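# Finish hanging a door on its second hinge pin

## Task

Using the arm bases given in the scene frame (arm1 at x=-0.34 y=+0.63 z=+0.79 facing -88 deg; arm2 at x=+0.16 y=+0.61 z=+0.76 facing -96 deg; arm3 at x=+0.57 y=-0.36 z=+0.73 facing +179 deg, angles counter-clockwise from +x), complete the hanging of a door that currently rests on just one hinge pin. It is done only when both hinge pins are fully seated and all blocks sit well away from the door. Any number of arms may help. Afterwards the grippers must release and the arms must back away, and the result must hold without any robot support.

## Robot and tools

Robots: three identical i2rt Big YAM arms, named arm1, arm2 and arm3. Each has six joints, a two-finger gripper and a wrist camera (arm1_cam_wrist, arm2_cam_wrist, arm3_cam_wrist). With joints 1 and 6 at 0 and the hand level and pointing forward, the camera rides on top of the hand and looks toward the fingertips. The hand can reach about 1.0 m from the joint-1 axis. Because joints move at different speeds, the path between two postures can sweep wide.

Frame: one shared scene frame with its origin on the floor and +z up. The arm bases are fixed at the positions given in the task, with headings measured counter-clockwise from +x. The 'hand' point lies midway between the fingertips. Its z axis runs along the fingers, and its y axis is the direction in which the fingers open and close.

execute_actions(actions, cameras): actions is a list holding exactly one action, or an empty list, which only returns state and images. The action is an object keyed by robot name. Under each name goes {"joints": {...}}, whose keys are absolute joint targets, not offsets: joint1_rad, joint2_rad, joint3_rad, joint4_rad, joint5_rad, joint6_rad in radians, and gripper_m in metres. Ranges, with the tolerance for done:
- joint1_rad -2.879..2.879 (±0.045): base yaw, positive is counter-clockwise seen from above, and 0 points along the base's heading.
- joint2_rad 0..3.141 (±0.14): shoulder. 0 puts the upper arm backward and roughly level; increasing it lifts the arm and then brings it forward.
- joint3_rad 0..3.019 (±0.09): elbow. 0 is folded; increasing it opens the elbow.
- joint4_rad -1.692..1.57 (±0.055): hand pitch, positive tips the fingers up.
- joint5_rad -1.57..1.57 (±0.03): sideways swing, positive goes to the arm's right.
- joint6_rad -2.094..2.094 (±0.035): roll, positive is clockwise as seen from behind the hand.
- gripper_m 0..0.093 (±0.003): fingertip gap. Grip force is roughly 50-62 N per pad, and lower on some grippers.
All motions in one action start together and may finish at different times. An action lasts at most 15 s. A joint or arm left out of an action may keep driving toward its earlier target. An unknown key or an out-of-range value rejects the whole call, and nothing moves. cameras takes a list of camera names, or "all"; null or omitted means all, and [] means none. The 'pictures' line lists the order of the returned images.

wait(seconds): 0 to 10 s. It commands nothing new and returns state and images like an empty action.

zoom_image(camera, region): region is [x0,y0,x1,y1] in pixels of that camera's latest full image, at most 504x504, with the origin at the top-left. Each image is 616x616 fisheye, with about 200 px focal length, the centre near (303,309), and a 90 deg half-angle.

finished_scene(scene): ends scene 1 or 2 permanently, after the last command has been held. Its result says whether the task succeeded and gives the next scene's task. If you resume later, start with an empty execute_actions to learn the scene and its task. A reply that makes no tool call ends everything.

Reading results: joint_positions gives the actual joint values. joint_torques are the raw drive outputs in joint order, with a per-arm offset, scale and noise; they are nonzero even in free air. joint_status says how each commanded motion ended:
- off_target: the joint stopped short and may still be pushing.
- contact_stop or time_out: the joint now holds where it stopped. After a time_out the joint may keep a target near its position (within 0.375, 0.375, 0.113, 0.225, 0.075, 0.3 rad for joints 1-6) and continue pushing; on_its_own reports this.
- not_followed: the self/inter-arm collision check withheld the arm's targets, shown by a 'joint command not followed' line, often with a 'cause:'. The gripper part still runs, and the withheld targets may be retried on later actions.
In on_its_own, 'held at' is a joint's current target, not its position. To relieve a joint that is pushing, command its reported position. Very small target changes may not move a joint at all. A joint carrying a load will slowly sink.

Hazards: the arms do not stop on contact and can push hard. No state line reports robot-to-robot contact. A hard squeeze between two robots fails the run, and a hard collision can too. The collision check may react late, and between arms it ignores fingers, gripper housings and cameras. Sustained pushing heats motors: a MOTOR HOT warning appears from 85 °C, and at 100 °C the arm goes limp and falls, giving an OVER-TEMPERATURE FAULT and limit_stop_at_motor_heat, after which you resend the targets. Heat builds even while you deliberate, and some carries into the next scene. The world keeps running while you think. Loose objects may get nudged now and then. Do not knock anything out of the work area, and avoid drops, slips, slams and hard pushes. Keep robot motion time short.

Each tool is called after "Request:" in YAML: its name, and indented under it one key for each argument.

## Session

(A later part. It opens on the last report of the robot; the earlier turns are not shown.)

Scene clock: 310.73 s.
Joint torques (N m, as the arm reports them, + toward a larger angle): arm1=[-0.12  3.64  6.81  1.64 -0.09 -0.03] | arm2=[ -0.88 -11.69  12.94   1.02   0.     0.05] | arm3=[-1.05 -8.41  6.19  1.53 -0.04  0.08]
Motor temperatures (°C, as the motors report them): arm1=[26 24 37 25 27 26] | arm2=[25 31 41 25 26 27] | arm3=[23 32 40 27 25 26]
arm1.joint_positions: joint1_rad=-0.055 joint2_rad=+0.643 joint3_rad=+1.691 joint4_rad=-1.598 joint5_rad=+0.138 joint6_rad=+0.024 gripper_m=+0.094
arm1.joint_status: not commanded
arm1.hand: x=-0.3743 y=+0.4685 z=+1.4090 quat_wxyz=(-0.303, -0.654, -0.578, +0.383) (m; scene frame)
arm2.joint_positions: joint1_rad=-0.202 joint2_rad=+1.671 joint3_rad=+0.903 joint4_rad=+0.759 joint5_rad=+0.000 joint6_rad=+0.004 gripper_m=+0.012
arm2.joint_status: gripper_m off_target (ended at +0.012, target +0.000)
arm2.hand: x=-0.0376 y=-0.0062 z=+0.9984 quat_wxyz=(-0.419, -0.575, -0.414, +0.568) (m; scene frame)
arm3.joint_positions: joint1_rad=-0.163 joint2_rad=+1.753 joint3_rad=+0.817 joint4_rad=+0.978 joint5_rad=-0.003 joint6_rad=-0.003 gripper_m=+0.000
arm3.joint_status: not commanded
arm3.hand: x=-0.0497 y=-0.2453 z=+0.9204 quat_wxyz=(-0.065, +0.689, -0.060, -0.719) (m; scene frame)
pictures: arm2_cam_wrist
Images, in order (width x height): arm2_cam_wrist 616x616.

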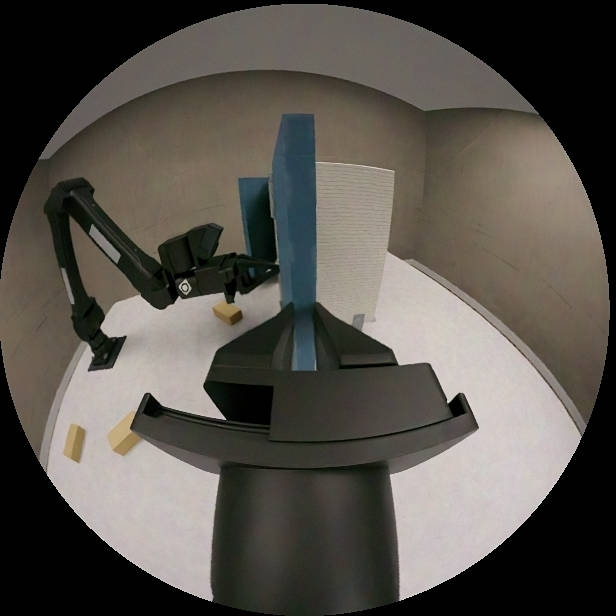

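Request:
execute_actions:
  actions:
    - {"arm2":{"joints":{"joint2_rad":1.62,"joint3_rad":0.96,"joint4_rad":0.74}}}
  cameras: []

Request:
execute_actions:
  actions:
    - {"arm2":{"joints":{"joint2_rad":1.56,"joint3_rad":1.0,"joint4_rad":0.72}}}
  cameras: ["arm3_cam_wrist"]

Scene clock: 315.10 s.
Joint torques (N m, as the arm reports them, + toward a larger angle): arm1=[-0.21  3.44  6.8   1.64 -0.08 -0.02] | arm2=[ -0.68 -16.28  13.59   1.67   0.03   0.07] | arm3=[-1.18 -8.01  6.22  1.5  -0.03  0.07]
Motor temperatures (°C, as the motors report them): arm1=[26 24 37 25 27 26] | arm2=[25 31 42 25 26 27] | arm3=[23 32 40 27 25 26]
arm1.joint_positions: joint1_rad=-0.055 joint2_rad=+0.643 joint3_rad=+1.691 joint4_rad=-1.598 joint5_rad=+0.138 joint6_rad=+0.024 gripper_m=+0.094
arm1.joint_status: not commanded
arm1.hand: x=-0.3743 y=+0.4685 z=+1.4090 quat_wxyz=(-0.303, -0.654, -0.578, +0.383) (m; scene frame)
arm2.joint_positions: joint1_rad=-0.202 joint2_rad=+1.665 joint3_rad=+0.905 joint4_rad=+0.746 joint5_rad=+0.000 joint6_rad=+0.004 gripper_m=+0.012
arm2.joint_status: all done
arm2.hand: x=-0.0375 y=-0.0060 z=+0.9998 quat_wxyz=(-0.418, -0.577, -0.415, +0.566) (m; scene frame)
arm3.joint_positions: joint1_rad=-0.163 joint2_rad=+1.753 joint3_rad=+0.817 joint4_rad=+0.978 joint5_rad=-0.003 joint6_rad=-0.003 gripper_m=+0.000
arm3.joint_status: not commanded
arm3.hand: x=-0.0497 y=-0.2453 z=+0.9204 quat_wxyz=(-0.065, +0.689, -0.060, -0.719) (m; scene frame)
pictures: none
No camera images: the call's "cameras" was empty. Leave "cameras" out to get every camera's image.

Scene clock: 315.70 s.
Joint torques (N m, as the arm reports them, + toward a larger angle): arm1=[-0.19  3.61  6.8   1.7  -0.09 -0.01] | arm2=[ -0.8  -19.7   16.46   2.53   0.08   0.05] | arm3=[-1.36 -8.39  6.12  1.53 -0.04  0.08]
Motor temperatures (°C, as the motors report them): arm1=[26 24 37 25 27 26] | arm2=[25 32 42 25 26 27] | arm3=[23 32 40 27 25 26]
arm1.joint_positions: joint1_rad=-0.055 joint2_rad=+0.643 joint3_rad=+1.691 joint4_rad=-1.598 joint5_rad=+0.138 joint6_rad=+0.024 gripper_m=+0.094
arm1.joint_status: not commanded
arm1.hand: x=-0.3743 y=+0.4685 z=+1.4090 quat_wxyz=(-0.303, -0.654, -0.578, +0.383) (m; scene frame)
arm2.joint_positions: joint1_rad=-0.202 joint2_rad=+1.648 joint3_rad=+0.912 joint4_rad=+0.702 joint5_rad=-0.001 joint6_rad=+0.004 gripper_m=+0.012
arm2.joint_status: all done
arm2.hand: x=-0.0374 y=-0.0058 z=+1.0030 quat_wxyz=(-0.414, -0.582, -0.420, +0.560) (m; scene frame)
arm3.joint_positions: joint1_rad=-0.164 joint2_rad=+1.754 joint3_rad=+0.817 joint4_rad=+0.978 joint5_rad=-0.003 joint6_rad=-0.003 gripper_m=+0.000
arm3.joint_status: not commanded
arm3.hand: x=-0.0497 y=-0.2450 z=+0.9200 quat_wxyz=(-0.065, +0.690, -0.060, -0.719) (m; scene frame)
pictures: arm3_cam_wrist
Images, in order (width x height): arm3_cam_wrist 616x616.

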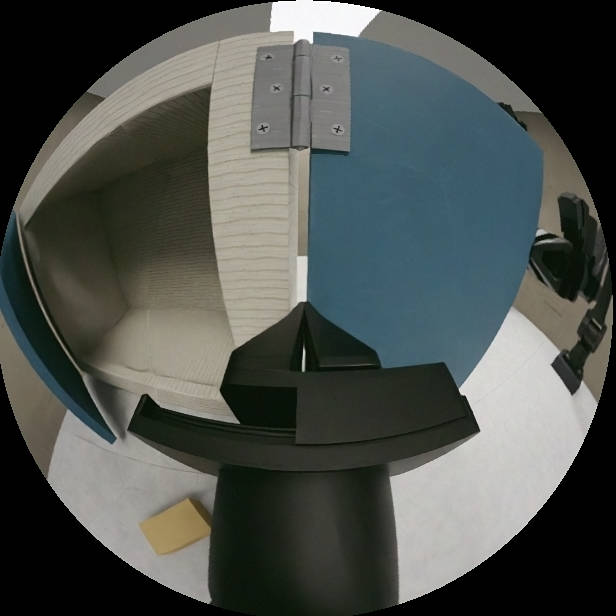

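Request:
execute_actions:
  actions:
    - {"arm3":{"joints":{"joint1_rad":-0.135,"joint2_rad":1.83,"joint4_rad":1.0}}}
  cameras: []

Request:
execute_actions:
  actions:
    - {"arm2":{"joints":{"joint2_rad":1.64,"joint3_rad":0.94,"joint4_rad":0.75}}}
  cameras: []

Request:
execute_actions:
  actions:
    - {"arm2":{"joints":{"joint2_rad":1.69,"joint3_rad":0.9,"joint4_rad":0.76}}}
  cameras: ["arm3_cam_wrist"]

Scene clock: 326.83 s.
Joint torques (N m, as the arm reports them, + toward a larger angle): arm1=[-0.23  3.63  6.78  1.59 -0.08 -0.02] | arm2=[ -0.77 -19.1   16.43   2.54   0.06   0.05] | arm3=[ 2.12 -7.29  6.06  0.98 -0.23  0.06]
Motor temperatures (°C, as the motors report them): arm1=[26 24 37 25 27 26] | arm2=[25 33 46 25 26 27] | arm3=[23 32 40 27 25 26]
arm1.joint_positions: joint1_rad=-0.055 joint2_rad=+0.643 joint3_rad=+1.691 joint4_rad=-1.598 joint5_rad=+0.138 joint6_rad=+0.024 gripper_m=+0.094
arm1.joint_status: not commanded
arm1.hand: x=-0.3743 y=+0.4685 z=+1.4090 quat_wxyz=(-0.303, -0.654, -0.578, +0.383) (m; scene frame)
arm2.joint_positions: joint1_rad=-0.202 joint2_rad=+1.648 joint3_rad=+0.912 joint4_rad=+0.702 joint5_rad=-0.001 joint6_rad=+0.004 gripper_m=+0.012
arm2.joint_status: not commanded
arm2.hand: x=-0.0374 y=-0.0058 z=+1.0030 quat_wxyz=(-0.414, -0.582, -0.420, +0.560) (m; scene frame)
arm3.joint_positions: joint1_rad=-0.161 joint2_rad=+1.770 joint3_rad=+0.817 joint4_rad=+1.019 joint5_rad=+0.003 joint6_rad=-0.003 gripper_m=+0.000
arm3.joint_status: all done
arm3.hand: x=-0.0502 y=-0.2457 z=+0.9199 quat_wxyz=(-0.067, +0.681, -0.060, -0.727) (m; scene frame)
pictures: none
No camera images: the call's "cameras" was empty. Leave "cameras" out to get every camera's image.

Scene clock: 327.43 s.
Joint torques (N m, as the arm reports them, + toward a larger angle): arm1=[-0.36  3.63  6.81  1.64 -0.08 -0.02] | arm2=[ -0.63 -13.54  11.52   3.64   0.07   0.06] | arm3=[ 2.29 -7.35  6.07  1.17 -0.24  0.07]
Motor temperatures (°C, as the motors report them): arm1=[26 24 37 25 27 26] | arm2=[25 33 46 25 26 27] | arm3=[23 32 40 27 25 26]
arm1.joint_positions: joint1_rad=-0.055 joint2_rad=+0.643 joint3_rad=+1.691 joint4_rad=-1.598 joint5_rad=+0.138 joint6_rad=+0.024 gripper_m=+0.094
arm1.joint_status: not commanded
arm1.hand: x=-0.3743 y=+0.4685 z=+1.4090 quat_wxyz=(-0.303, -0.654, -0.578, +0.383) (m; scene frame)
arm2.joint_positions: joint1_rad=-0.202 joint2_rad=+1.650 joint3_rad=+0.912 joint4_rad=+0.702 joint5_rad=-0.001 joint6_rad=+0.004 gripper_m=+0.012
arm2.joint_status: all done
arm2.hand: x=-0.0374 y=-0.0060 z=+1.0018 quat_wxyz=(-0.413, -0.583, -0.420, +0.559) (m; scene frame)
arm3.joint_positions: joint1_rad=-0.161 joint2_rad=+1.770 joint3_rad=+0.817 joint4_rad=+1.019 joint5_rad=+0.003 joint6_rad=-0.003 gripper_m=+0.000
arm3.joint_status: not commanded
arm3.hand: x=-0.0502 y=-0.2457 z=+0.9199 quat_wxyz=(-0.067, +0.681, -0.060, -0.727) (m; scene frame)
pictures: none
No camera images: the call's "cameras" was empty. Leave "cameras" out to get every camera's image.

Scene clock: 328.03 s.
Joint torques (N m, as the arm reports them, + toward a larger angle): arm1=[-0.19  3.65  6.78  1.62 -0.09 -0.02] | arm2=[ -1.07 -10.69   8.52   2.65   0.05   0.06] | arm3=[ 2.24 -7.23  6.03  1.15 -0.25  0.08]
Motor temperatures (°C, as the motors report them): arm1=[26 24 37 25 27 26] | arm2=[25 33 45 25 26 27] | arm3=[23 32 40 27 25 26]
arm1.joint_positions: joint1_rad=-0.055 joint2_rad=+0.643 joint3_rad=+1.691 joint4_rad=-1.598 joint5_rad=+0.138 joint6_rad=+0.024 gripper_m=+0.094
arm1.joint_status: not commanded
arm1.hand: x=-0.3743 y=+0.4685 z=+1.4090 quat_wxyz=(-0.303, -0.654, -0.578, +0.383) (m; scene frame)
arm2.joint_positions: joint1_rad=-0.202 joint2_rad=+1.662 joint3_rad=+0.906 joint4_rad=+0.736 joint5_rad=+0.000 joint6_rad=+0.004 gripper_m=+0.012
arm2.joint_status: all done
arm2.hand: x=-0.0375 y=-0.0059 z=+0.9993 quat_wxyz=(-0.417, -0.579, -0.416, +0.564) (m; scene frame)
arm3.joint_positions: joint1_rad=-0.161 joint2_rad=+1.770 joint3_rad=+0.817 joint4_rad=+1.019 joint5_rad=+0.003 joint6_rad=-0.003 gripper_m=+0.000
arm3.joint_status: not commanded
arm3.hand: x=-0.0502 y=-0.2457 z=+0.9199 quat_wxyz=(-0.067, +0.681, -0.060, -0.727) (m; scene frame)
pictures: arm3_cam_wrist
Images, in order (width x height): arm3_cam_wrist 616x616.

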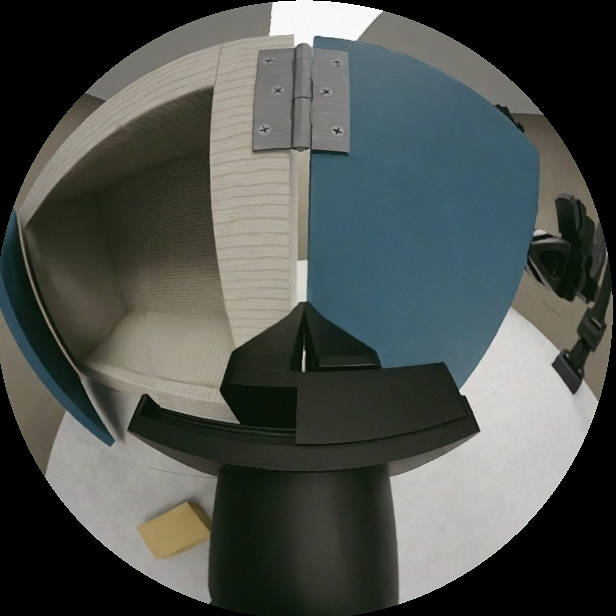

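Request:
execute_actions:
  actions:
    - {"arm3":{"joints":{"joint1_rad":-0.16,"joint2_rad":1.66,"joint3_rad":0.80,"joint4_rad":0.85}}}
  cameras: []

Request:
execute_actions:
  actions:
    - {"arm3":{"joints":{"gripper_m":0.05}},"arm2":{"joints":{"joint2_rad":1.57,"joint3_rad":1.0,"joint4_rad":0.72}}}
  cameras: ["arm3_cam_wrist"]

Request:
zoom_image:
  camera: "arm3_cam_wrist"
  region: [240,260,370,390]

Scene clock: 338.33 s.
Joint torques (N m, as the arm reports them, + toward a larger angle): arm1=[-0.23  3.5   6.82  1.64 -0.09 -0.03] | arm2=[ -0.98 -10.44   8.5    2.71   0.04   0.04] | arm3=[  0.56 -12.43   6.96   1.5   -0.24   0.08]
Motor temperatures (°C, as the motors report them): arm1=[26 24 37 25 27 26] | arm2=[25 32 43 25 26 27] | arm3=[23 32 40 27 25 26]
arm1.joint_positions: joint1_rad=-0.055 joint2_rad=+0.643 joint3_rad=+1.691 joint4_rad=-1.598 joint5_rad=+0.138 joint6_rad=+0.024 gripper_m=+0.094
arm1.joint_status: not commanded
arm1.hand: x=-0.3743 y=+0.4685 z=+1.4090 quat_wxyz=(-0.303, -0.654, -0.578, +0.383) (m; scene frame)
arm2.joint_positions: joint1_rad=-0.202 joint2_rad=+1.662 joint3_rad=+0.906 joint4_rad=+0.736 joint5_rad=+0.000 joint6_rad=+0.003 gripper_m=+0.012
arm2.joint_status: not commanded
arm2.hand: x=-0.0375 y=-0.0059 z=+0.9993 quat_wxyz=(-0.416, -0.579, -0.417, +0.564) (m; scene frame)
arm3.joint_positions: joint1_rad=-0.161 joint2_rad=+1.675 joint3_rad=+0.803 joint4_rad=+0.860 joint5_rad=+0.003 joint6_rad=-0.003 gripper_m=+0.000
arm3.joint_status: all done
arm3.hand: x=-0.0405 y=-0.2474 z=+0.9316 quat_wxyz=(-0.065, +0.708, -0.063, -0.700) (m; scene frame)
pictures: none
No camera images: the call's "cameras" was empty. Leave "cameras" out to get every camera's image.

Scene clock: 339.07 s.
Joint torques (N m, as the arm reports them, + toward a larger angle): arm1=[-0.35  3.56  6.79  1.64 -0.09 -0.02] | arm2=[ -0.92 -18.92  16.51   2.58   0.03   0.09] | arm3=[  0.34 -12.74   6.96   1.42  -0.26   0.1 ]
Motor temperatures (°C, as the motors report them): arm1=[26 24 37 25 27 26] | arm2=[25 32 43 25 26 27] | arm3=[23 32 40 27 25 26]
arm1.joint_positions: joint1_rad=-0.055 joint2_rad=+0.643 joint3_rad=+1.691 joint4_rad=-1.598 joint5_rad=+0.138 joint6_rad=+0.024 gripper_m=+0.094
arm1.joint_status: not commanded
arm1.hand: x=-0.3743 y=+0.4685 z=+1.4090 quat_wxyz=(-0.303, -0.654, -0.578, +0.383) (m; scene frame)
arm2.joint_positions: joint1_rad=-0.202 joint2_rad=+1.649 joint3_rad=+0.911 joint4_rad=+0.705 joint5_rad=+0.000 joint6_rad=+0.003 gripper_m=+0.012
arm2.joint_status: all done
arm2.hand: x=-0.0375 y=-0.0058 z=+1.0026 quat_wxyz=(-0.414, -0.582, -0.419, +0.561) (m; scene frame)
arm3.joint_positions: joint1_rad=-0.161 joint2_rad=+1.675 joint3_rad=+0.803 joint4_rad=+0.860 joint5_rad=+0.003 joint6_rad=-0.003 gripper_m=+0.050
arm3.joint_status: all done
arm3.hand: x=-0.0405 y=-0.2474 z=+0.9316 quat_wxyz=(-0.065, +0.708, -0.063, -0.700) (m; scene frame)
pictures: arm3_cam_wrist
Images, in order (width x height): arm3_cam_wrist 616x616.

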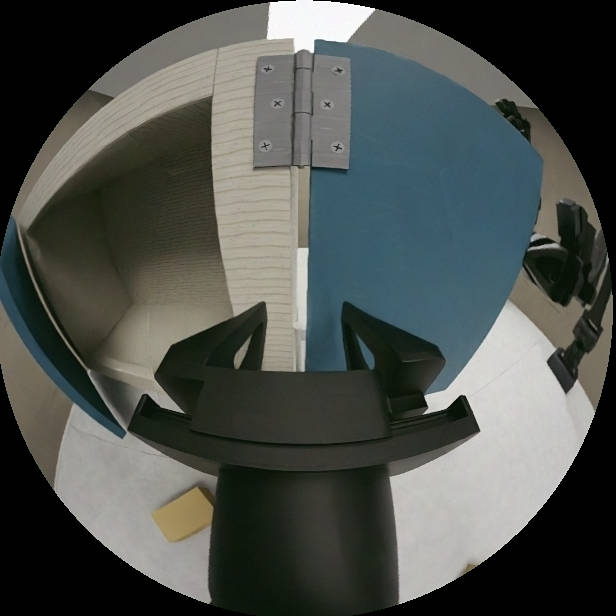

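Region (240, 260, 370, 390) of arm3_cam_wrist's 616x616 image, scaled by 3.877, with more detail than that image has.

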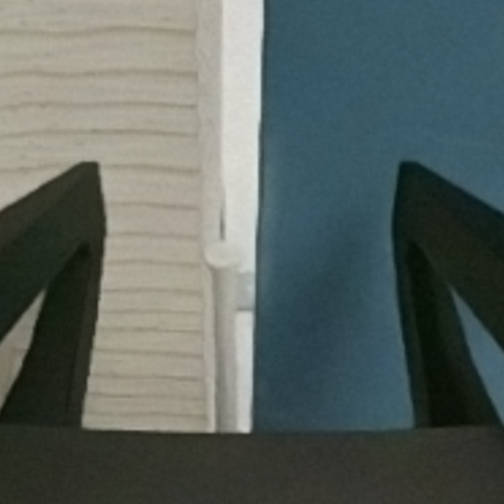

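Request:
execute_actions:
  actions:
    - {"arm3":{"joints":{"gripper_m":0,"joint2_rad":1.66,"joint3_rad":0.85,"joint4_rad":0.82}},"arm2":{"joints":{"joint2_rad":1.68,"joint3_rad":0.92,"joint4_rad":0.76}}}
  cameras: []

Request:
execute_actions:
  actions:
    - {"arm3":{"joints":{"joint2_rad":1.80,"joint3_rad":0.80,"joint4_rad":0.93}}}
  cameras: []

Request:
execute_actions:
  actions:
    - {"arm3":{"joints":{"joint2_rad":1.9,"joint3_rad":0.78,"joint4_rad":0.93}}}
  cameras: ["arm3_cam_wrist"]

Scene clock: 355.83 s.
Joint torques (N m, as the arm reports them, + toward a larger angle): arm1=[-0.29  3.57  6.73  1.6  -0.08 -0.02] | arm2=[ -0.51 -11.03  10.08   3.14   0.01   0.05] | arm3=[  0.32 -12.39  11.27   1.51  -0.26   0.07]
Motor temperatures (°C, as the motors report them): arm1=[26 24 37 25 27 26] | arm2=[25 34 47 25 26 27] | arm3=[23 33 40 27 25 26]
arm1.joint_positions: joint1_rad=-0.055 joint2_rad=+0.643 joint3_rad=+1.691 joint4_rad=-1.598 joint5_rad=+0.138 joint6_rad=+0.024 gripper_m=+0.094
arm1.joint_status: not commanded
arm1.hand: x=-0.3743 y=+0.4685 z=+1.4090 quat_wxyz=(-0.303, -0.654, -0.578, +0.383) (m; scene frame)
arm2.joint_positions: joint1_rad=-0.202 joint2_rad=+1.659 joint3_rad=+0.909 joint4_rad=+0.725 joint5_rad=+0.001 joint6_rad=+0.003 gripper_m=+0.012
arm2.joint_status: all done
arm2.hand: x=-0.0378 y=-0.0063 z=+1.0001 quat_wxyz=(-0.415, -0.580, -0.417, +0.563) (m; scene frame)
arm3.joint_positions: joint1_rad=-0.161 joint2_rad=+1.675 joint3_rad=+0.803 joint4_rad=+0.830 joint5_rad=+0.003 joint6_rad=-0.003 gripper_m=+0.000
arm3.joint_status: all done
arm3.hand: x=-0.0403 y=-0.2474 z=+0.9242 quat_wxyz=(-0.064, +0.719, -0.063, -0.689) (m; scene frame)
pictures: none
No camera images: the call's "cameras" was empty. Leave "cameras" out to get every camera's image.

Scene clock: 356.77 s.
Joint torques (N m, as the arm reports them, + toward a larger angle): arm1=[-0.27  3.59  6.8   1.63 -0.09 -0.02] | arm2=[ -0.97 -11.36  10.1    3.17  -0.03   0.06] | arm3=[  0.23 -12.17   6.54   2.63  -0.24   0.07]
Motor temperatures (°C, as the motors report them): arm1=[26 24 37 25 27 26] | arm2=[25 34 47 25 26 27] | arm3=[23 33 40 27 25 26]
arm1.joint_positions: joint1_rad=-0.055 joint2_rad=+0.643 joint3_rad=+1.691 joint4_rad=-1.598 joint5_rad=+0.138 joint6_rad=+0.024 gripper_m=+0.094
arm1.joint_status: not commanded
arm1.hand: x=-0.3743 y=+0.4685 z=+1.4090 quat_wxyz=(-0.303, -0.654, -0.578, +0.383) (m; scene frame)
arm2.joint_positions: joint1_rad=-0.202 joint2_rad=+1.660 joint3_rad=+0.909 joint4_rad=+0.726 joint5_rad=+0.001 joint6_rad=+0.003 gripper_m=+0.012
arm2.joint_status: not commanded
arm2.hand: x=-0.0379 y=-0.0063 z=+0.9998 quat_wxyz=(-0.415, -0.580, -0.417, +0.563) (m; scene frame)
arm3.joint_positions: joint1_rad=-0.161 joint2_rad=+1.800 joint3_rad=+0.798 joint4_rad=+0.910 joint5_rad=+0.003 joint6_rad=-0.003 gripper_m=+0.000
arm3.joint_status: all done
arm3.hand: x=-0.0448 y=-0.2466 z=+0.8662 quat_wxyz=(-0.062, +0.736, -0.065, -0.671) (m; scene frame)
pictures: none
No camera images: the call's "cameras" was empty. Leave "cameras" out to get every camera's image.

Scene clock: 357.80 s.
Joint torques (N m, as the arm reports them, + toward a larger angle): arm1=[-0.32  3.59  6.77  1.63 -0.1  -0.03] | arm2=[ -0.47 -11.52  10.05   3.05   0.01   0.08] | arm3=[  0.31 -12.57   5.6    2.38  -0.25   0.04]
Motor temperatures (°C, as the motors report them): arm1=[26 24 37 25 27 26] | arm2=[25 33 47 25 26 27] | arm3=[23 33 40 27 25 26]
arm1.joint_positions: joint1_rad=-0.055 joint2_rad=+0.643 joint3_rad=+1.691 joint4_rad=-1.598 joint5_rad=+0.138 joint6_rad=+0.024 gripper_m=+0.094
arm1.joint_status: not commanded
arm1.hand: x=-0.3743 y=+0.4685 z=+1.4090 quat_wxyz=(-0.303, -0.654, -0.578, +0.383) (m; scene frame)
arm2.joint_positions: joint1_rad=-0.202 joint2_rad=+1.660 joint3_rad=+0.909 joint4_rad=+0.726 joint5_rad=+0.001 joint6_rad=+0.003 gripper_m=+0.012
arm2.joint_status: not commanded
arm2.hand: x=-0.0379 y=-0.0063 z=+0.9998 quat_wxyz=(-0.415, -0.580, -0.417, +0.563) (m; scene frame)
arm3.joint_positions: joint1_rad=-0.161 joint2_rad=+1.900 joint3_rad=+0.777 joint4_rad=+0.914 joint5_rad=+0.003 joint6_rad=-0.003 gripper_m=+0.000
arm3.joint_status: all done
arm3.hand: x=-0.0349 y=-0.2483 z=+0.7983 quat_wxyz=(-0.058, +0.774, -0.068, -0.627) (m; scene frame)
pictures: arm3_cam_wrist
Images, in order (width x height): arm3_cam_wrist 616x616.

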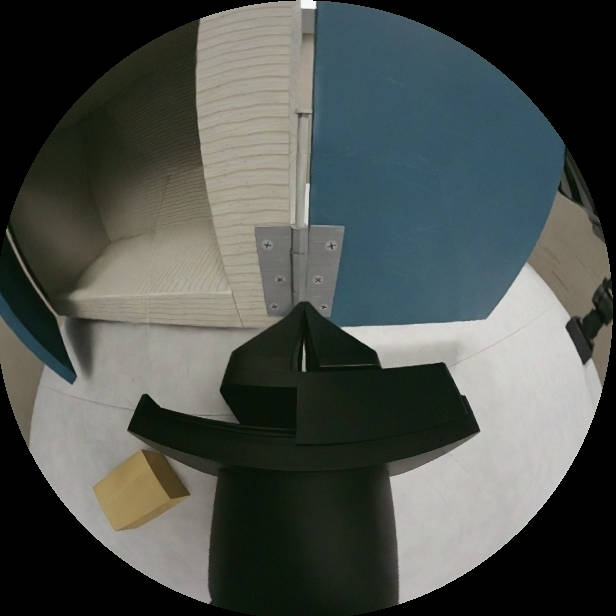

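Request:
zoom_image:
  camera: "arm3_cam_wrist"
  region: [240,90,380,320]

Region (240, 90, 380, 320) of arm3_cam_wrist's 616x616 image, scaled by 2.191, with more detail than that image has; it fills the left 307 columns of this view, and the rest is white.

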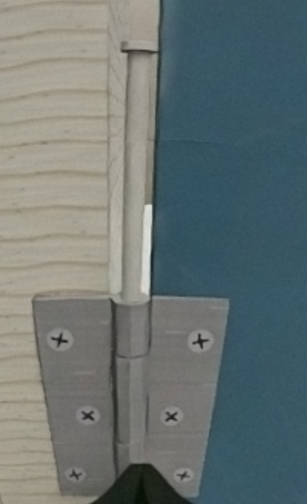

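Request:
execute_actions:
  actions:
    - {"arm3":{"joints":{"joint2_rad":1.8,"joint3_rad":0.68,"joint4_rad":1.1}}}
  cameras: []

Request:
execute_actions:
  actions:
    - {"arm3":{"joints":{"joint2_rad":1.58,"joint3_rad":0.72,"joint4_rad":0.87}}}
  cameras: []

Request:
execute_actions:
  actions:
    - {"arm3":{"joints":{"joint1_rad":-0.14,"joint2_rad":1.67,"joint3_rad":0.95,"joint4_rad":0.78}}}
  cameras: []

Request:
execute_actions:
  actions:
    - {"arm3":{"joints":{"joint2_rad":1.78,"joint3_rad":0.87,"joint4_rad":0.92}}}
  cameras: ["arm3_cam_wrist"]

Scene clock: 374.10 s.
Joint torques (N m, as the arm reports them, + toward a larger angle): arm1=[-0.14  3.58  6.8   1.65 -0.1  -0.02] | arm2=[ -0.47 -11.02   9.94   3.2   -0.02   0.05] | arm3=[  0.25 -12.35   5.45   2.52  -0.27   0.05]
Motor temperatures (°C, as the motors report them): arm1=[26 24 37 25 27 26] | arm2=[25 33 44 26 26 27] | arm3=[23 33 40 27 25 26]
arm1.joint_positions: joint1_rad=-0.055 joint2_rad=+0.643 joint3_rad=+1.691 joint4_rad=-1.598 joint5_rad=+0.138 joint6_rad=+0.024 gripper_m=+0.094
arm1.joint_status: not commanded
arm1.hand: x=-0.3743 y=+0.4685 z=+1.4090 quat_wxyz=(-0.303, -0.654, -0.578, +0.383) (m; scene frame)
arm2.joint_positions: joint1_rad=-0.202 joint2_rad=+1.660 joint3_rad=+0.909 joint4_rad=+0.726 joint5_rad=+0.001 joint6_rad=+0.003 gripper_m=+0.012
arm2.joint_status: not commanded
arm2.hand: x=-0.0379 y=-0.0063 z=+0.9998 quat_wxyz=(-0.415, -0.580, -0.417, +0.563) (m; scene frame)
arm3.joint_positions: joint1_rad=-0.161 joint2_rad=+1.809 joint3_rad=+0.679 joint4_rad=+1.081 joint5_rad=+0.003 joint6_rad=-0.003 gripper_m=+0.000
arm3.joint_status: all done
arm3.hand: x=-0.0067 y=-0.2534 z=+0.8517 quat_wxyz=(-0.063, +0.721, -0.064, -0.687) (m; scene frame)
pictures: none
No camera images: the call's "cameras" was empty. Leave "cameras" out to get every camera's image.

Scene clock: 375.20 s.
Joint torques (N m, as the arm reports them, + toward a larger angle): arm1=[-0.17  3.67  6.77  1.65 -0.1  -0.03] | arm2=[ -0.76 -11.25  10.13   3.01  -0.01   0.06] | arm3=[ 0.02 -9.57  9.79  1.44 -0.26  0.09]
Motor temperatures (°C, as the motors report them): arm1=[26 24 37 25 27 26] | arm2=[25 33 44 26 26 27] | arm3=[23 33 40 27 25 26]
arm1.joint_positions: joint1_rad=-0.055 joint2_rad=+0.643 joint3_rad=+1.691 joint4_rad=-1.598 joint5_rad=+0.138 joint6_rad=+0.024 gripper_m=+0.094
arm1.joint_status: not commanded
arm1.hand: x=-0.3743 y=+0.4685 z=+1.4090 quat_wxyz=(-0.303, -0.654, -0.578, +0.383) (m; scene frame)
arm2.joint_positions: joint1_rad=-0.202 joint2_rad=+1.660 joint3_rad=+0.909 joint4_rad=+0.726 joint5_rad=+0.001 joint6_rad=+0.003 gripper_m=+0.012
arm2.joint_status: not commanded
arm2.hand: x=-0.0379 y=-0.0063 z=+0.9998 quat_wxyz=(-0.415, -0.580, -0.417, +0.563) (m; scene frame)
arm3.joint_positions: joint1_rad=-0.161 joint2_rad=+1.573 joint3_rad=+0.690 joint4_rad=+0.880 joint5_rad=+0.003 joint6_rad=-0.003 gripper_m=+0.000
arm3.joint_status: all done
arm3.hand: x=+0.0002 y=-0.2547 z=+0.9397 quat_wxyz=(-0.065, +0.706, -0.062, -0.703) (m; scene frame)
pictures: none
No camera images: the call's "cameras" was empty. Leave "cameras" out to get every camera's image.

Scene clock: 376.03 s.
Joint torques (N m, as the arm reports them, + toward a larger angle): arm1=[-0.28  3.75  6.75  1.65 -0.09 -0.02] | arm2=[ -0.86 -11.19  10.13   3.12   0.     0.07] | arm3=[  1.14 -11.47  13.26   1.67  -0.44   0.02]
Motor temperatures (°C, as the motors report them): arm1=[26 24 37 25 27 26] | arm2=[25 32 44 26 26 27] | arm3=[23 33 40 27 25 26]
arm1.joint_positions: joint1_rad=-0.055 joint2_rad=+0.643 joint3_rad=+1.691 joint4_rad=-1.598 joint5_rad=+0.138 joint6_rad=+0.024 gripper_m=+0.094
arm1.joint_status: not commanded
arm1.hand: x=-0.3743 y=+0.4685 z=+1.4090 quat_wxyz=(-0.303, -0.654, -0.578, +0.383) (m; scene frame)
arm2.joint_positions: joint1_rad=-0.202 joint2_rad=+1.660 joint3_rad=+0.909 joint4_rad=+0.726 joint5_rad=+0.001 joint6_rad=+0.003 gripper_m=+0.012
arm2.joint_status: not commanded
arm2.hand: x=-0.0379 y=-0.0063 z=+0.9999 quat_wxyz=(-0.415, -0.580, -0.417, +0.563) (m; scene frame)
arm3.joint_positions: joint1_rad=-0.154 joint2_rad=+1.673 joint3_rad=+0.885 joint4_rad=+0.783 joint5_rad=+0.008 joint6_rad=+0.001 gripper_m=+0.000
arm3.joint_status: all done
arm3.hand: x=-0.0639 y=-0.2472 z=+0.9546 quat_wxyz=(-0.062, +0.706, -0.063, -0.702) (m; scene frame)
pictures: none
No camera images: the call's "cameras" was empty. Leave "cameras" out to get every camera's image.

Scene clock: 376.83 s.
Joint torques (N m, as the arm reports them, + toward a larger angle): arm1=[-0.12  3.81  6.84  1.64 -0.08 -0.02] | arm2=[ -0.66 -11.53   9.93   3.14  -0.02   0.08] | arm3=[ 1.31 -7.88  7.17  1.4  -0.43  0.03]
Motor temperatures (°C, as the motors report them): arm1=[26 24 37 25 27 26] | arm2=[25 32 44 26 26 27] | arm3=[23 33 40 27 25 26]
arm1.joint_positions: joint1_rad=-0.055 joint2_rad=+0.643 joint3_rad=+1.691 joint4_rad=-1.598 joint5_rad=+0.138 joint6_rad=+0.024 gripper_m=+0.094
arm1.joint_status: not commanded
arm1.hand: x=-0.3743 y=+0.4685 z=+1.4090 quat_wxyz=(-0.303, -0.654, -0.578, +0.383) (m; scene frame)
arm2.joint_positions: joint1_rad=-0.202 joint2_rad=+1.660 joint3_rad=+0.909 joint4_rad=+0.726 joint5_rad=+0.001 joint6_rad=+0.003 gripper_m=+0.012
arm2.joint_status: not commanded
arm2.hand: x=-0.0379 y=-0.0063 z=+0.9999 quat_wxyz=(-0.415, -0.580, -0.417, +0.563) (m; scene frame)
arm3.joint_positions: joint1_rad=-0.154 joint2_rad=+1.723 joint3_rad=+0.871 joint4_rad=+0.931 joint5_rad=+0.008 joint6_rad=+0.002 gripper_m=+0.000
arm3.joint_status: all done
arm3.hand: x=-0.0638 y=-0.2472 z=+0.9532 quat_wxyz=(-0.064, +0.676, -0.061, -0.732) (m; scene frame)
pictures: arm3_cam_wrist
Images, in order (width x height): arm3_cam_wrist 616x616.

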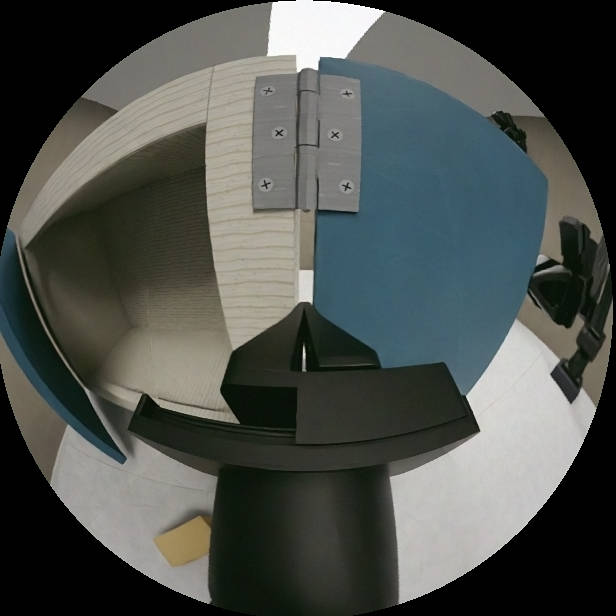

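Request:
execute_actions:
  actions:
    - {"arm3":{"joints":{"joint1_rad":-0.155,"joint2_rad":1.63,"joint3_rad":0.835,"joint4_rad":0.80}}}
  cameras: []

Request:
execute_actions:
  actions:
    - {"arm3":{"joints":{"joint2_rad":1.79,"joint3_rad":0.83,"joint4_rad":0.96}}}
  cameras: []

Request:
execute_actions:
  actions:
    - {"arm2":{"joints":{"joint2_rad":1.60,"joint3_rad":0.98,"joint4_rad":0.73}}}
  cameras: ["arm3_cam_wrist"]

Scene clock: 382.53 s.
Joint torques (N m, as the arm reports them, + toward a larger angle): arm1=[-0.26  3.48  6.78  1.66 -0.1  -0.02] | arm2=[ -0.52 -11.66   9.98   3.13  -0.04   0.06] | arm3=[  0.13 -12.62   7.57   1.45  -0.28   0.03]
Motor temperatures (°C, as the motors report them): arm1=[26 24 37 25 27 26] | arm2=[25 32 43 26 26 27] | arm3=[23 33 40 27 25 26]
arm1.joint_positions: joint1_rad=-0.055 joint2_rad=+0.643 joint3_rad=+1.691 joint4_rad=-1.598 joint5_rad=+0.138 joint6_rad=+0.024 gripper_m=+0.094
arm1.joint_status: not commanded
arm1.hand: x=-0.3743 y=+0.4685 z=+1.4090 quat_wxyz=(-0.303, -0.654, -0.578, +0.383) (m; scene frame)
arm2.joint_positions: joint1_rad=-0.202 joint2_rad=+1.660 joint3_rad=+0.909 joint4_rad=+0.726 joint5_rad=+0.001 joint6_rad=+0.003 gripper_m=+0.012
arm2.joint_status: not commanded
arm2.hand: x=-0.0379 y=-0.0063 z=+0.9999 quat_wxyz=(-0.415, -0.580, -0.417, +0.563) (m; scene frame)
arm3.joint_positions: joint1_rad=-0.154 joint2_rad=+1.647 joint3_rad=+0.835 joint4_rad=+0.810 joint5_rad=+0.003 joint6_rad=+0.002 gripper_m=+0.000
arm3.joint_status: all done
arm3.hand: x=-0.0480 y=-0.2504 z=+0.9518 quat_wxyz=(-0.061, +0.705, -0.062, -0.704) (m; scene frame)
pictures: none
No camera images: the call's "cameras" was empty. Leave "cameras" out to get every camera's image.

Scene clock: 383.50 s.
Joint torques (N m, as the arm reports them, + toward a larger angle): arm1=[-0.07  3.68  6.81  1.62 -0.09 -0.03] | arm2=[ -1.06 -11.25  10.     3.07  -0.04   0.08] | arm3=[ -0.26 -12.55   6.89   2.62  -0.29   0.01]
Motor temperatures (°C, as the motors report them): arm1=[26 24 37 25 27 26] | arm2=[25 32 43 26 26 27] | arm3=[23 33 40 27 25 26]
arm1.joint_positions: joint1_rad=-0.055 joint2_rad=+0.643 joint3_rad=+1.691 joint4_rad=-1.598 joint5_rad=+0.138 joint6_rad=+0.024 gripper_m=+0.094
arm1.joint_status: not commanded
arm1.hand: x=-0.3743 y=+0.4685 z=+1.4090 quat_wxyz=(-0.303, -0.654, -0.578, +0.383) (m; scene frame)
arm2.joint_positions: joint1_rad=-0.202 joint2_rad=+1.660 joint3_rad=+0.909 joint4_rad=+0.726 joint5_rad=+0.001 joint6_rad=+0.003 gripper_m=+0.012
arm2.joint_status: not commanded
arm2.hand: x=-0.0379 y=-0.0063 z=+0.9999 quat_wxyz=(-0.415, -0.580, -0.417, +0.563) (m; scene frame)
arm3.joint_positions: joint1_rad=-0.154 joint2_rad=+1.794 joint3_rad=+0.827 joint4_rad=+0.939 joint5_rad=+0.003 joint6_rad=+0.002 gripper_m=+0.000
arm3.joint_status: all done
arm3.hand: x=-0.0554 y=-0.2491 z=+0.8899 quat_wxyz=(-0.060, +0.714, -0.063, -0.694) (m; scene frame)
pictures: none
No camera images: the call's "cameras" was empty. Leave "cameras" out to get every camera's image.

Scene clock: 384.10 s.
Joint torques (N m, as the arm reports them, + toward a larger angle): arm1=[-0.18  3.68  6.78  1.63 -0.1  -0.02] | arm2=[ -0.59 -17.04  15.     2.02   0.     0.05] | arm3=[  0.02 -12.61   6.72   2.62  -0.29  -0.01]
Motor temperatures (°C, as the motors report them): arm1=[26 24 37 25 27 26] | arm2=[25 32 43 26 26 27] | arm3=[23 33 40 27 25 26]
arm1.joint_positions: joint1_rad=-0.055 joint2_rad=+0.643 joint3_rad=+1.691 joint4_rad=-1.598 joint5_rad=+0.138 joint6_rad=+0.024 gripper_m=+0.094
arm1.joint_status: not commanded
arm1.hand: x=-0.3743 y=+0.4685 z=+1.4090 quat_wxyz=(-0.303, -0.654, -0.578, +0.383) (m; scene frame)
arm2.joint_positions: joint1_rad=-0.202 joint2_rad=+1.658 joint3_rad=+0.909 joint4_rad=+0.726 joint5_rad=+0.001 joint6_rad=+0.003 gripper_m=+0.012
arm2.joint_status: all done
arm2.hand: x=-0.0379 y=-0.0061 z=+1.0013 quat_wxyz=(-0.416, -0.579, -0.417, +0.564) (m; scene frame)
arm3.joint_positions: joint1_rad=-0.154 joint2_rad=+1.794 joint3_rad=+0.827 joint4_rad=+0.939 joint5_rad=+0.003 joint6_rad=+0.002 gripper_m=+0.000
arm3.joint_status: not commanded
arm3.hand: x=-0.0554 y=-0.2491 z=+0.8899 quat_wxyz=(-0.060, +0.714, -0.063, -0.694) (m; scene frame)
pictures: arm3_cam_wrist
Images, in order (width x height): arm3_cam_wrist 616x616.

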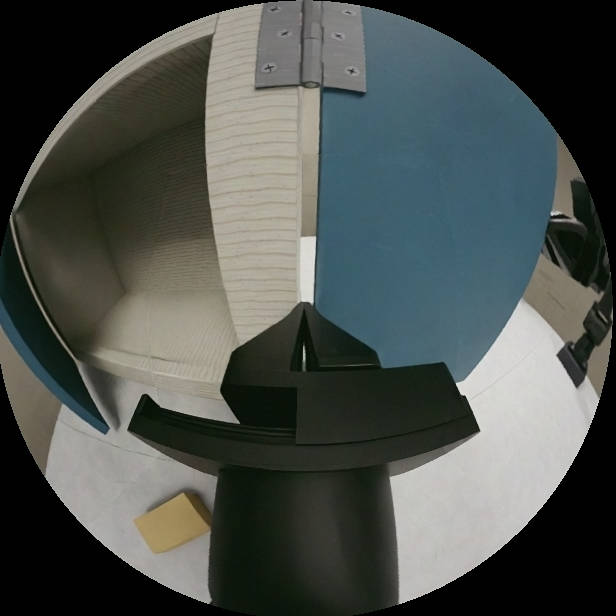

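Request:
execute_actions:
  actions:
    - {"arm3":{"joints":{"gripper_m":0.035}},"arm2":{"joints":{"joint2_rad":1.67,"joint3_rad":0.92,"joint4_rad":0.75}}}
  cameras: ["arm3_cam_wrist"]

Request:
zoom_image:
  camera: "arm3_cam_wrist"
  region: [240,250,370,380]

Scene clock: 388.73 s.
Joint torques (N m, as the arm reports them, + toward a larger angle): arm1=[-0.23  3.52  6.78  1.65 -0.08 -0.01] | arm2=[ -1.07 -12.01  10.01   2.71   0.01   0.07] | arm3=[  0.19 -12.65   6.75   2.39  -0.34   0.04]
Motor temperatures (°C, as the motors report them): arm1=[26 24 37 25 27 26] | arm2=[25 33 44 26 26 27] | arm3=[23 33 40 27 25 26]
arm1.joint_positions: joint1_rad=-0.055 joint2_rad=+0.643 joint3_rad=+1.691 joint4_rad=-1.598 joint5_rad=+0.138 joint6_rad=+0.024 gripper_m=+0.094
arm1.joint_status: not commanded
arm1.hand: x=-0.3743 y=+0.4685 z=+1.4090 quat_wxyz=(-0.303, -0.654, -0.578, +0.383) (m; scene frame)
arm2.joint_positions: joint1_rad=-0.202 joint2_rad=+1.658 joint3_rad=+0.908 joint4_rad=+0.726 joint5_rad=+0.000 joint6_rad=+0.003 gripper_m=+0.012
arm2.joint_status: all done
arm2.hand: x=-0.0377 y=-0.0060 z=+1.0004 quat_wxyz=(-0.415, -0.580, -0.417, +0.563) (m; scene frame)
arm3.joint_positions: joint1_rad=-0.155 joint2_rad=+1.794 joint3_rad=+0.827 joint4_rad=+0.939 joint5_rad=+0.005 joint6_rad=+0.002 gripper_m=+0.005
arm3.joint_status: gripper_m off_target (ended at +0.005, target +0.035)
arm3.hand: x=-0.0553 y=-0.2483 z=+0.8901 quat_wxyz=(-0.061, +0.714, -0.063, -0.694) (m; scene frame)
pictures: arm3_cam_wrist
Images, in order (width x height): arm3_cam_wrist 616x616.

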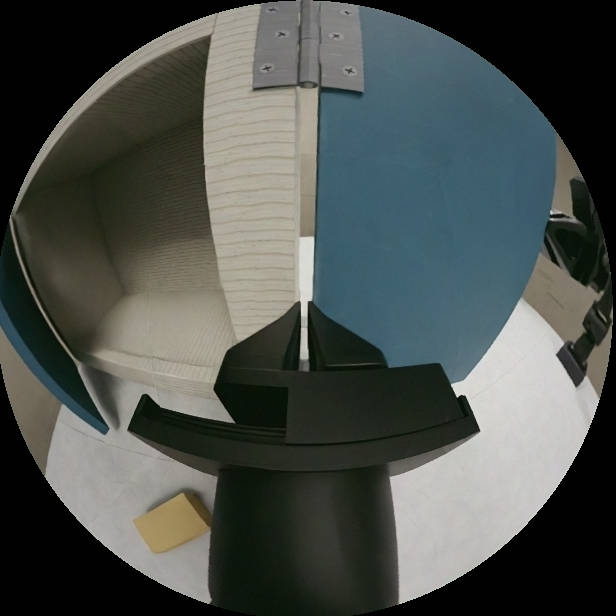

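Region (240, 250, 370, 380) of arm3_cam_wrist's 616x616 image, scaled by 3.877, with more detail than that image has.

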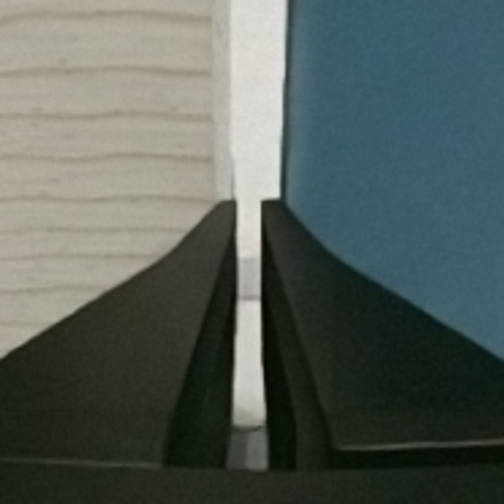

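Request:
execute_actions:
  actions:
    - {"arm3":{"joints":{"gripper_m":0}}}
  cameras: []

Request:
execute_actions:
  actions:
    - {"arm3":{"joints":{"joint2_rad":1.87,"joint3_rad":0.80,"joint4_rad":1.05}}}
  cameras: []

Request:
execute_actions:
  actions:
    - {"arm3":{"joints":{"joint2_rad":1.93,"joint3_rad":0.79,"joint4_rad":1.11}}}
  cameras: ["arm3_cam_wrist"]

Scene clock: 394.87 s.
Joint torques (N m, as the arm reports them, + toward a larger angle): arm1=[-0.25  3.59  6.82  1.6  -0.08 -0.02] | arm2=[ -0.76 -12.13  10.08   2.53   0.     0.06] | arm3=[ -0.01 -12.59   6.77   2.56  -0.25   0.  ]
Motor temperatures (°C, as the motors report them): arm1=[26 24 37 25 27 26] | arm2=[25 33 44 26 26 27] | arm3=[23 33 40 27 25 26]
arm1.joint_positions: joint1_rad=-0.055 joint2_rad=+0.643 joint3_rad=+1.691 joint4_rad=-1.598 joint5_rad=+0.138 joint6_rad=+0.024 gripper_m=+0.094
arm1.joint_status: not commanded
arm1.hand: x=-0.3743 y=+0.4685 z=+1.4090 quat_wxyz=(-0.303, -0.654, -0.578, +0.383) (m; scene frame)
arm2.joint_positions: joint1_rad=-0.202 joint2_rad=+1.659 joint3_rad=+0.908 joint4_rad=+0.726 joint5_rad=+0.000 joint6_rad=+0.003 gripper_m=+0.012
arm2.joint_status: not commanded
arm2.hand: x=-0.0377 y=-0.0061 z=+1.0002 quat_wxyz=(-0.415, -0.580, -0.417, +0.563) (m; scene frame)
arm3.joint_positions: joint1_rad=-0.155 joint2_rad=+1.794 joint3_rad=+0.827 joint4_rad=+0.939 joint5_rad=+0.003 joint6_rad=+0.002 gripper_m=+0.000
arm3.joint_status: all done
arm3.hand: x=-0.0553 y=-0.2486 z=+0.8901 quat_wxyz=(-0.060, +0.714, -0.063, -0.695) (m; scene frame)
pictures: none
No camera images: the call's "cameras" was empty. Leave "cameras" out to get every camera's image.

Scene clock: 395.60 s.
Joint torques (N m, as the arm reports them, + toward a larger angle): arm1=[-0.22  3.73  6.82  1.64 -0.08 -0.02] | arm2=[ -0.75 -11.98  10.12   2.67   0.03   0.06] | arm3=[  0.45 -11.97   5.63   2.44  -0.27   0.03]
Motor temperatures (°C, as the motors report them): arm1=[26 24 37 25 27 26] | arm2=[25 33 44 26 26 27] | arm3=[23 33 40 27 25 26]
arm1.joint_positions: joint1_rad=-0.055 joint2_rad=+0.643 joint3_rad=+1.691 joint4_rad=-1.598 joint5_rad=+0.138 joint6_rad=+0.024 gripper_m=+0.094
arm1.joint_status: not commanded
arm1.hand: x=-0.3743 y=+0.4685 z=+1.4090 quat_wxyz=(-0.303, -0.654, -0.578, +0.383) (m; scene frame)
arm2.joint_positions: joint1_rad=-0.202 joint2_rad=+1.659 joint3_rad=+0.908 joint4_rad=+0.726 joint5_rad=+0.000 joint6_rad=+0.003 gripper_m=+0.012
arm2.joint_status: not commanded
arm2.hand: x=-0.0377 y=-0.0061 z=+1.0002 quat_wxyz=(-0.415, -0.580, -0.417, +0.563) (m; scene frame)
arm3.joint_positions: joint1_rad=-0.155 joint2_rad=+1.862 joint3_rad=+0.802 joint4_rad=+1.031 joint5_rad=+0.003 joint6_rad=+0.002 gripper_m=+0.000
arm3.joint_status: all done
arm3.hand: x=-0.0491 y=-0.2497 z=+0.8600 quat_wxyz=(-0.060, +0.715, -0.063, -0.694) (m; scene frame)
pictures: none
No camera images: the call's "cameras" was empty. Leave "cameras" out to get every camera's image.

Scene clock: 396.27 s.
Joint torques (N m, as the arm reports them, + toward a larger angle): arm1=[-0.25  3.53  6.8   1.61 -0.09 -0.02] | arm2=[ -0.86 -12.37  10.12   2.74   0.     0.07] | arm3=[ 0.17 -9.39  5.04  1.88 -0.26  0.03]
Motor temperatures (°C, as the motors report them): arm1=[26 24 37 25 27 26] | arm2=[25 33 44 26 26 27] | arm3=[23 33 40 27 25 26]
arm1.joint_positions: joint1_rad=-0.055 joint2_rad=+0.643 joint3_rad=+1.691 joint4_rad=-1.598 joint5_rad=+0.138 joint6_rad=+0.024 gripper_m=+0.094
arm1.joint_status: not commanded
arm1.hand: x=-0.3743 y=+0.4685 z=+1.4090 quat_wxyz=(-0.303, -0.654, -0.578, +0.383) (m; scene frame)
arm2.joint_positions: joint1_rad=-0.202 joint2_rad=+1.659 joint3_rad=+0.908 joint4_rad=+0.726 joint5_rad=+0.000 joint6_rad=+0.003 gripper_m=+0.012
arm2.joint_status: not commanded
arm2.hand: x=-0.0377 y=-0.0061 z=+1.0002 quat_wxyz=(-0.415, -0.580, -0.417, +0.563) (m; scene frame)
arm3.joint_positions: joint1_rad=-0.155 joint2_rad=+1.894 joint3_rad=+0.797 joint4_rad=+1.108 joint5_rad=+0.003 joint6_rad=+0.002 gripper_m=+0.000
arm3.joint_status: all done
arm3.hand: x=-0.0476 y=-0.2499 z=+0.8576 quat_wxyz=(-0.061, +0.701, -0.062, -0.708) (m; scene frame)
pictures: arm3_cam_wrist
Images, in order (width x height): arm3_cam_wrist 616x616.

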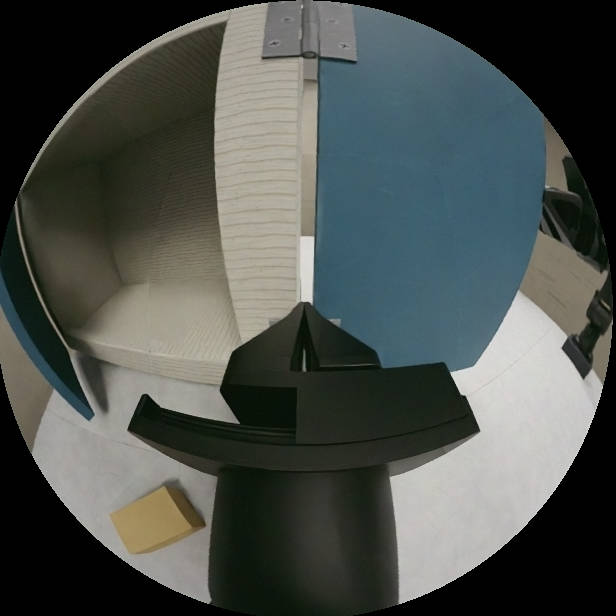

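Stopped at .858 like scene 1. Back off and inspect; release arm2.

Request:
execute_actions:
  actions:
    - {"arm3":{"joints":{"joint2_rad":1.75,"joint3_rad":0.65,"joint4_rad":1.1}},"arm2":{"joints":{"gripper_m":0.093,"joint2_rad":1.66,"joint3_rad":0.91,"joint4_rad":0.73}}}
  cameras: ["arm3_cam_wrist"]

Request:
zoom_image:
  camera: "arm3_cam_wrist"
  region: [240,200,370,340]

Scene clock: 405.47 s.
Joint torques (N m, as the arm reports them, + toward a larger angle): arm1=[-0.05  3.67  6.79  1.62 -0.1  -0.03] | arm2=[ -0.94 -12.58   9.33   2.     0.     0.04] | arm3=[ -0.02 -10.56   5.92   1.75  -0.24   0.03]
Motor temperatures (°C, as the motors report them): arm1=[26 24 37 25 27 26] | arm2=[25 32 43 26 26 27] | arm3=[23 33 40 27 25 26]
arm1.joint_positions: joint1_rad=-0.055 joint2_rad=+0.643 joint3_rad=+1.691 joint4_rad=-1.598 joint5_rad=+0.138 joint6_rad=+0.024 gripper_m=+0.094
arm1.joint_status: not commanded
arm1.hand: x=-0.3743 y=+0.4685 z=+1.4090 quat_wxyz=(-0.303, -0.654, -0.578, +0.383) (m; scene frame)
arm2.joint_positions: joint1_rad=-0.202 joint2_rad=+1.659 joint3_rad=+0.908 joint4_rad=+0.726 joint5_rad=+0.000 joint6_rad=+0.003 gripper_m=+0.093
arm2.joint_status: all done
arm2.hand: x=-0.0377 y=-0.0060 z=+1.0000 quat_wxyz=(-0.415, -0.580, -0.417, +0.563) (m; scene frame)
arm3.joint_positions: joint1_rad=-0.155 joint2_rad=+1.755 joint3_rad=+0.645 joint4_rad=+1.105 joint5_rad=+0.003 joint6_rad=+0.002 gripper_m=+0.000
arm3.joint_status: all done
arm3.hand: x=+0.0045 y=-0.2590 z=+0.8738 quat_wxyz=(-0.061, +0.706, -0.062, -0.703) (m; scene frame)
pictures: arm3_cam_wrist
Images, in order (width x height): arm3_cam_wrist 616x616.

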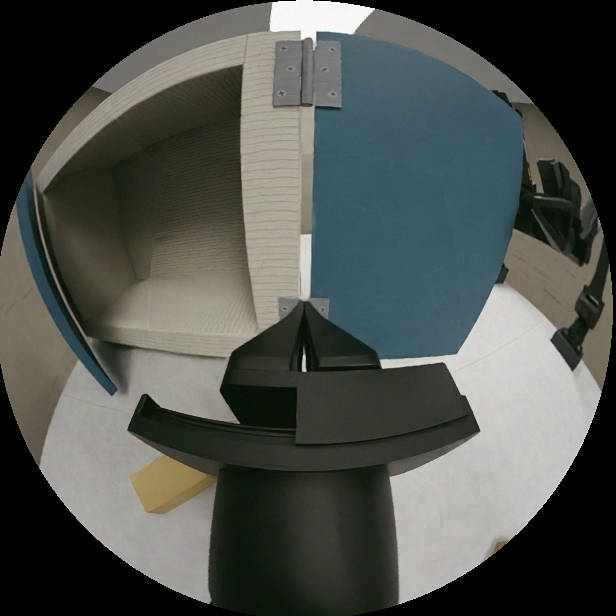

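Region (240, 200, 370, 340) of arm3_cam_wrist's 616x616 image, scaled by 3.600, with more detail than that image has; it fills the left 468 columns of this view, and the rest is white.

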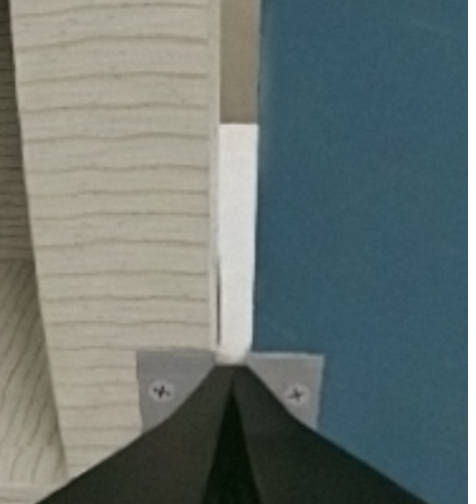

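Retract both; check flush.

Request:
execute_actions:
  actions:
    - {"arm3":{"joints":{"joint2_rad":1.62,"joint3_rad":0.55,"joint4_rad":1.0,"gripper_m":0.093}},"arm2":{"joints":{"joint2_rad":1.0,"joint3_rad":0.5,"joint4_rad":0.5}}}
  cameras: ["arm3_cam_wrist"]

Request:
zoom_image:
  camera: "arm3_cam_wrist"
  region: [250,200,370,340]

Request:
zoom_image:
  camera: "arm3_cam_wrist"
  region: [260,30,350,130]

Scene clock: 412.80 s.
Joint torques (N m, as the arm reports them, + toward a larger angle): arm1=[-0.22  3.6   6.82  1.61 -0.09 -0.02] | arm2=[-0.45 -4.23 10.15  1.01 -0.01  0.06] | arm3=[ 0.25 -9.67  5.95  1.45 -0.24  0.03]
Motor temperatures (°C, as the motors report them): arm1=[26 24 37 25 27 26] | arm2=[25 32 43 25 26 27] | arm3=[23 33 39 27 25 26]
arm1.joint_positions: joint1_rad=-0.055 joint2_rad=+0.643 joint3_rad=+1.691 joint4_rad=-1.598 joint5_rad=+0.138 joint6_rad=+0.024 gripper_m=+0.094
arm1.joint_status: not commanded
arm1.hand: x=-0.3743 y=+0.4685 z=+1.4090 quat_wxyz=(-0.303, -0.654, -0.578, +0.383) (m; scene frame)
arm2.joint_positions: joint1_rad=-0.202 joint2_rad=+0.995 joint3_rad=+0.505 joint4_rad=+0.519 joint5_rad=+0.000 joint6_rad=+0.003 gripper_m=+0.093
arm2.joint_status: all done
arm2.hand: x=+0.0208 y=+0.1777 z=+1.0770 quat_wxyz=(-0.426, -0.564, -0.406, +0.579) (m; scene frame)
arm3.joint_positions: joint1_rad=-0.155 joint2_rad=+1.628 joint3_rad=+0.548 joint4_rad=+1.010 joint5_rad=+0.003 joint6_rad=+0.002 gripper_m=+0.093
arm3.joint_status: all done
arm3.hand: x=+0.0412 y=-0.2653 z=+0.8776 quat_wxyz=(-0.059, +0.728, -0.064, -0.680) (m; scene frame)
pictures: arm3_cam_wrist
Images, in order (width x height): arm3_cam_wrist 616x616.

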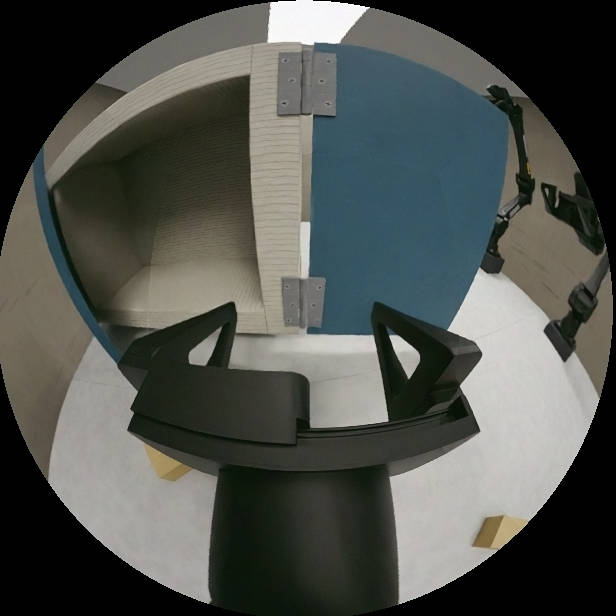

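Region (250, 200, 370, 340) of arm3_cam_wrist's 616x616 image, scaled by 3.600, with more detail than that image has; it fills the left 432 columns of this view, and the rest is white.

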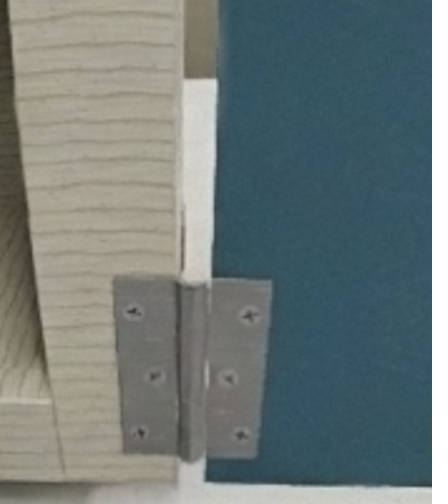

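Region (260, 30, 350, 130) of arm3_cam_wrist's 616x616 image, scaled by 5.040, with more detail than that image has; it fills the left 454 columns of this view, and the rest is white.

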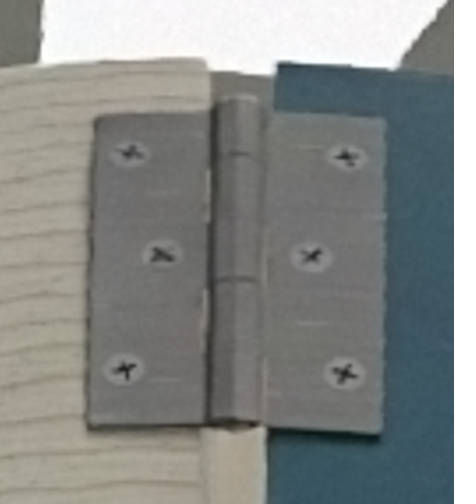

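Request:
zoom_image:
  camera: "arm3_cam_wrist"
  region: [280,260,330,335]

Region (280, 260, 330, 335) of arm3_cam_wrist's 616x616 image, scaled by 6.720, with more detail than that image has.

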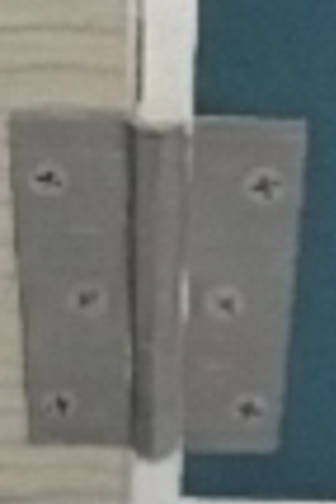

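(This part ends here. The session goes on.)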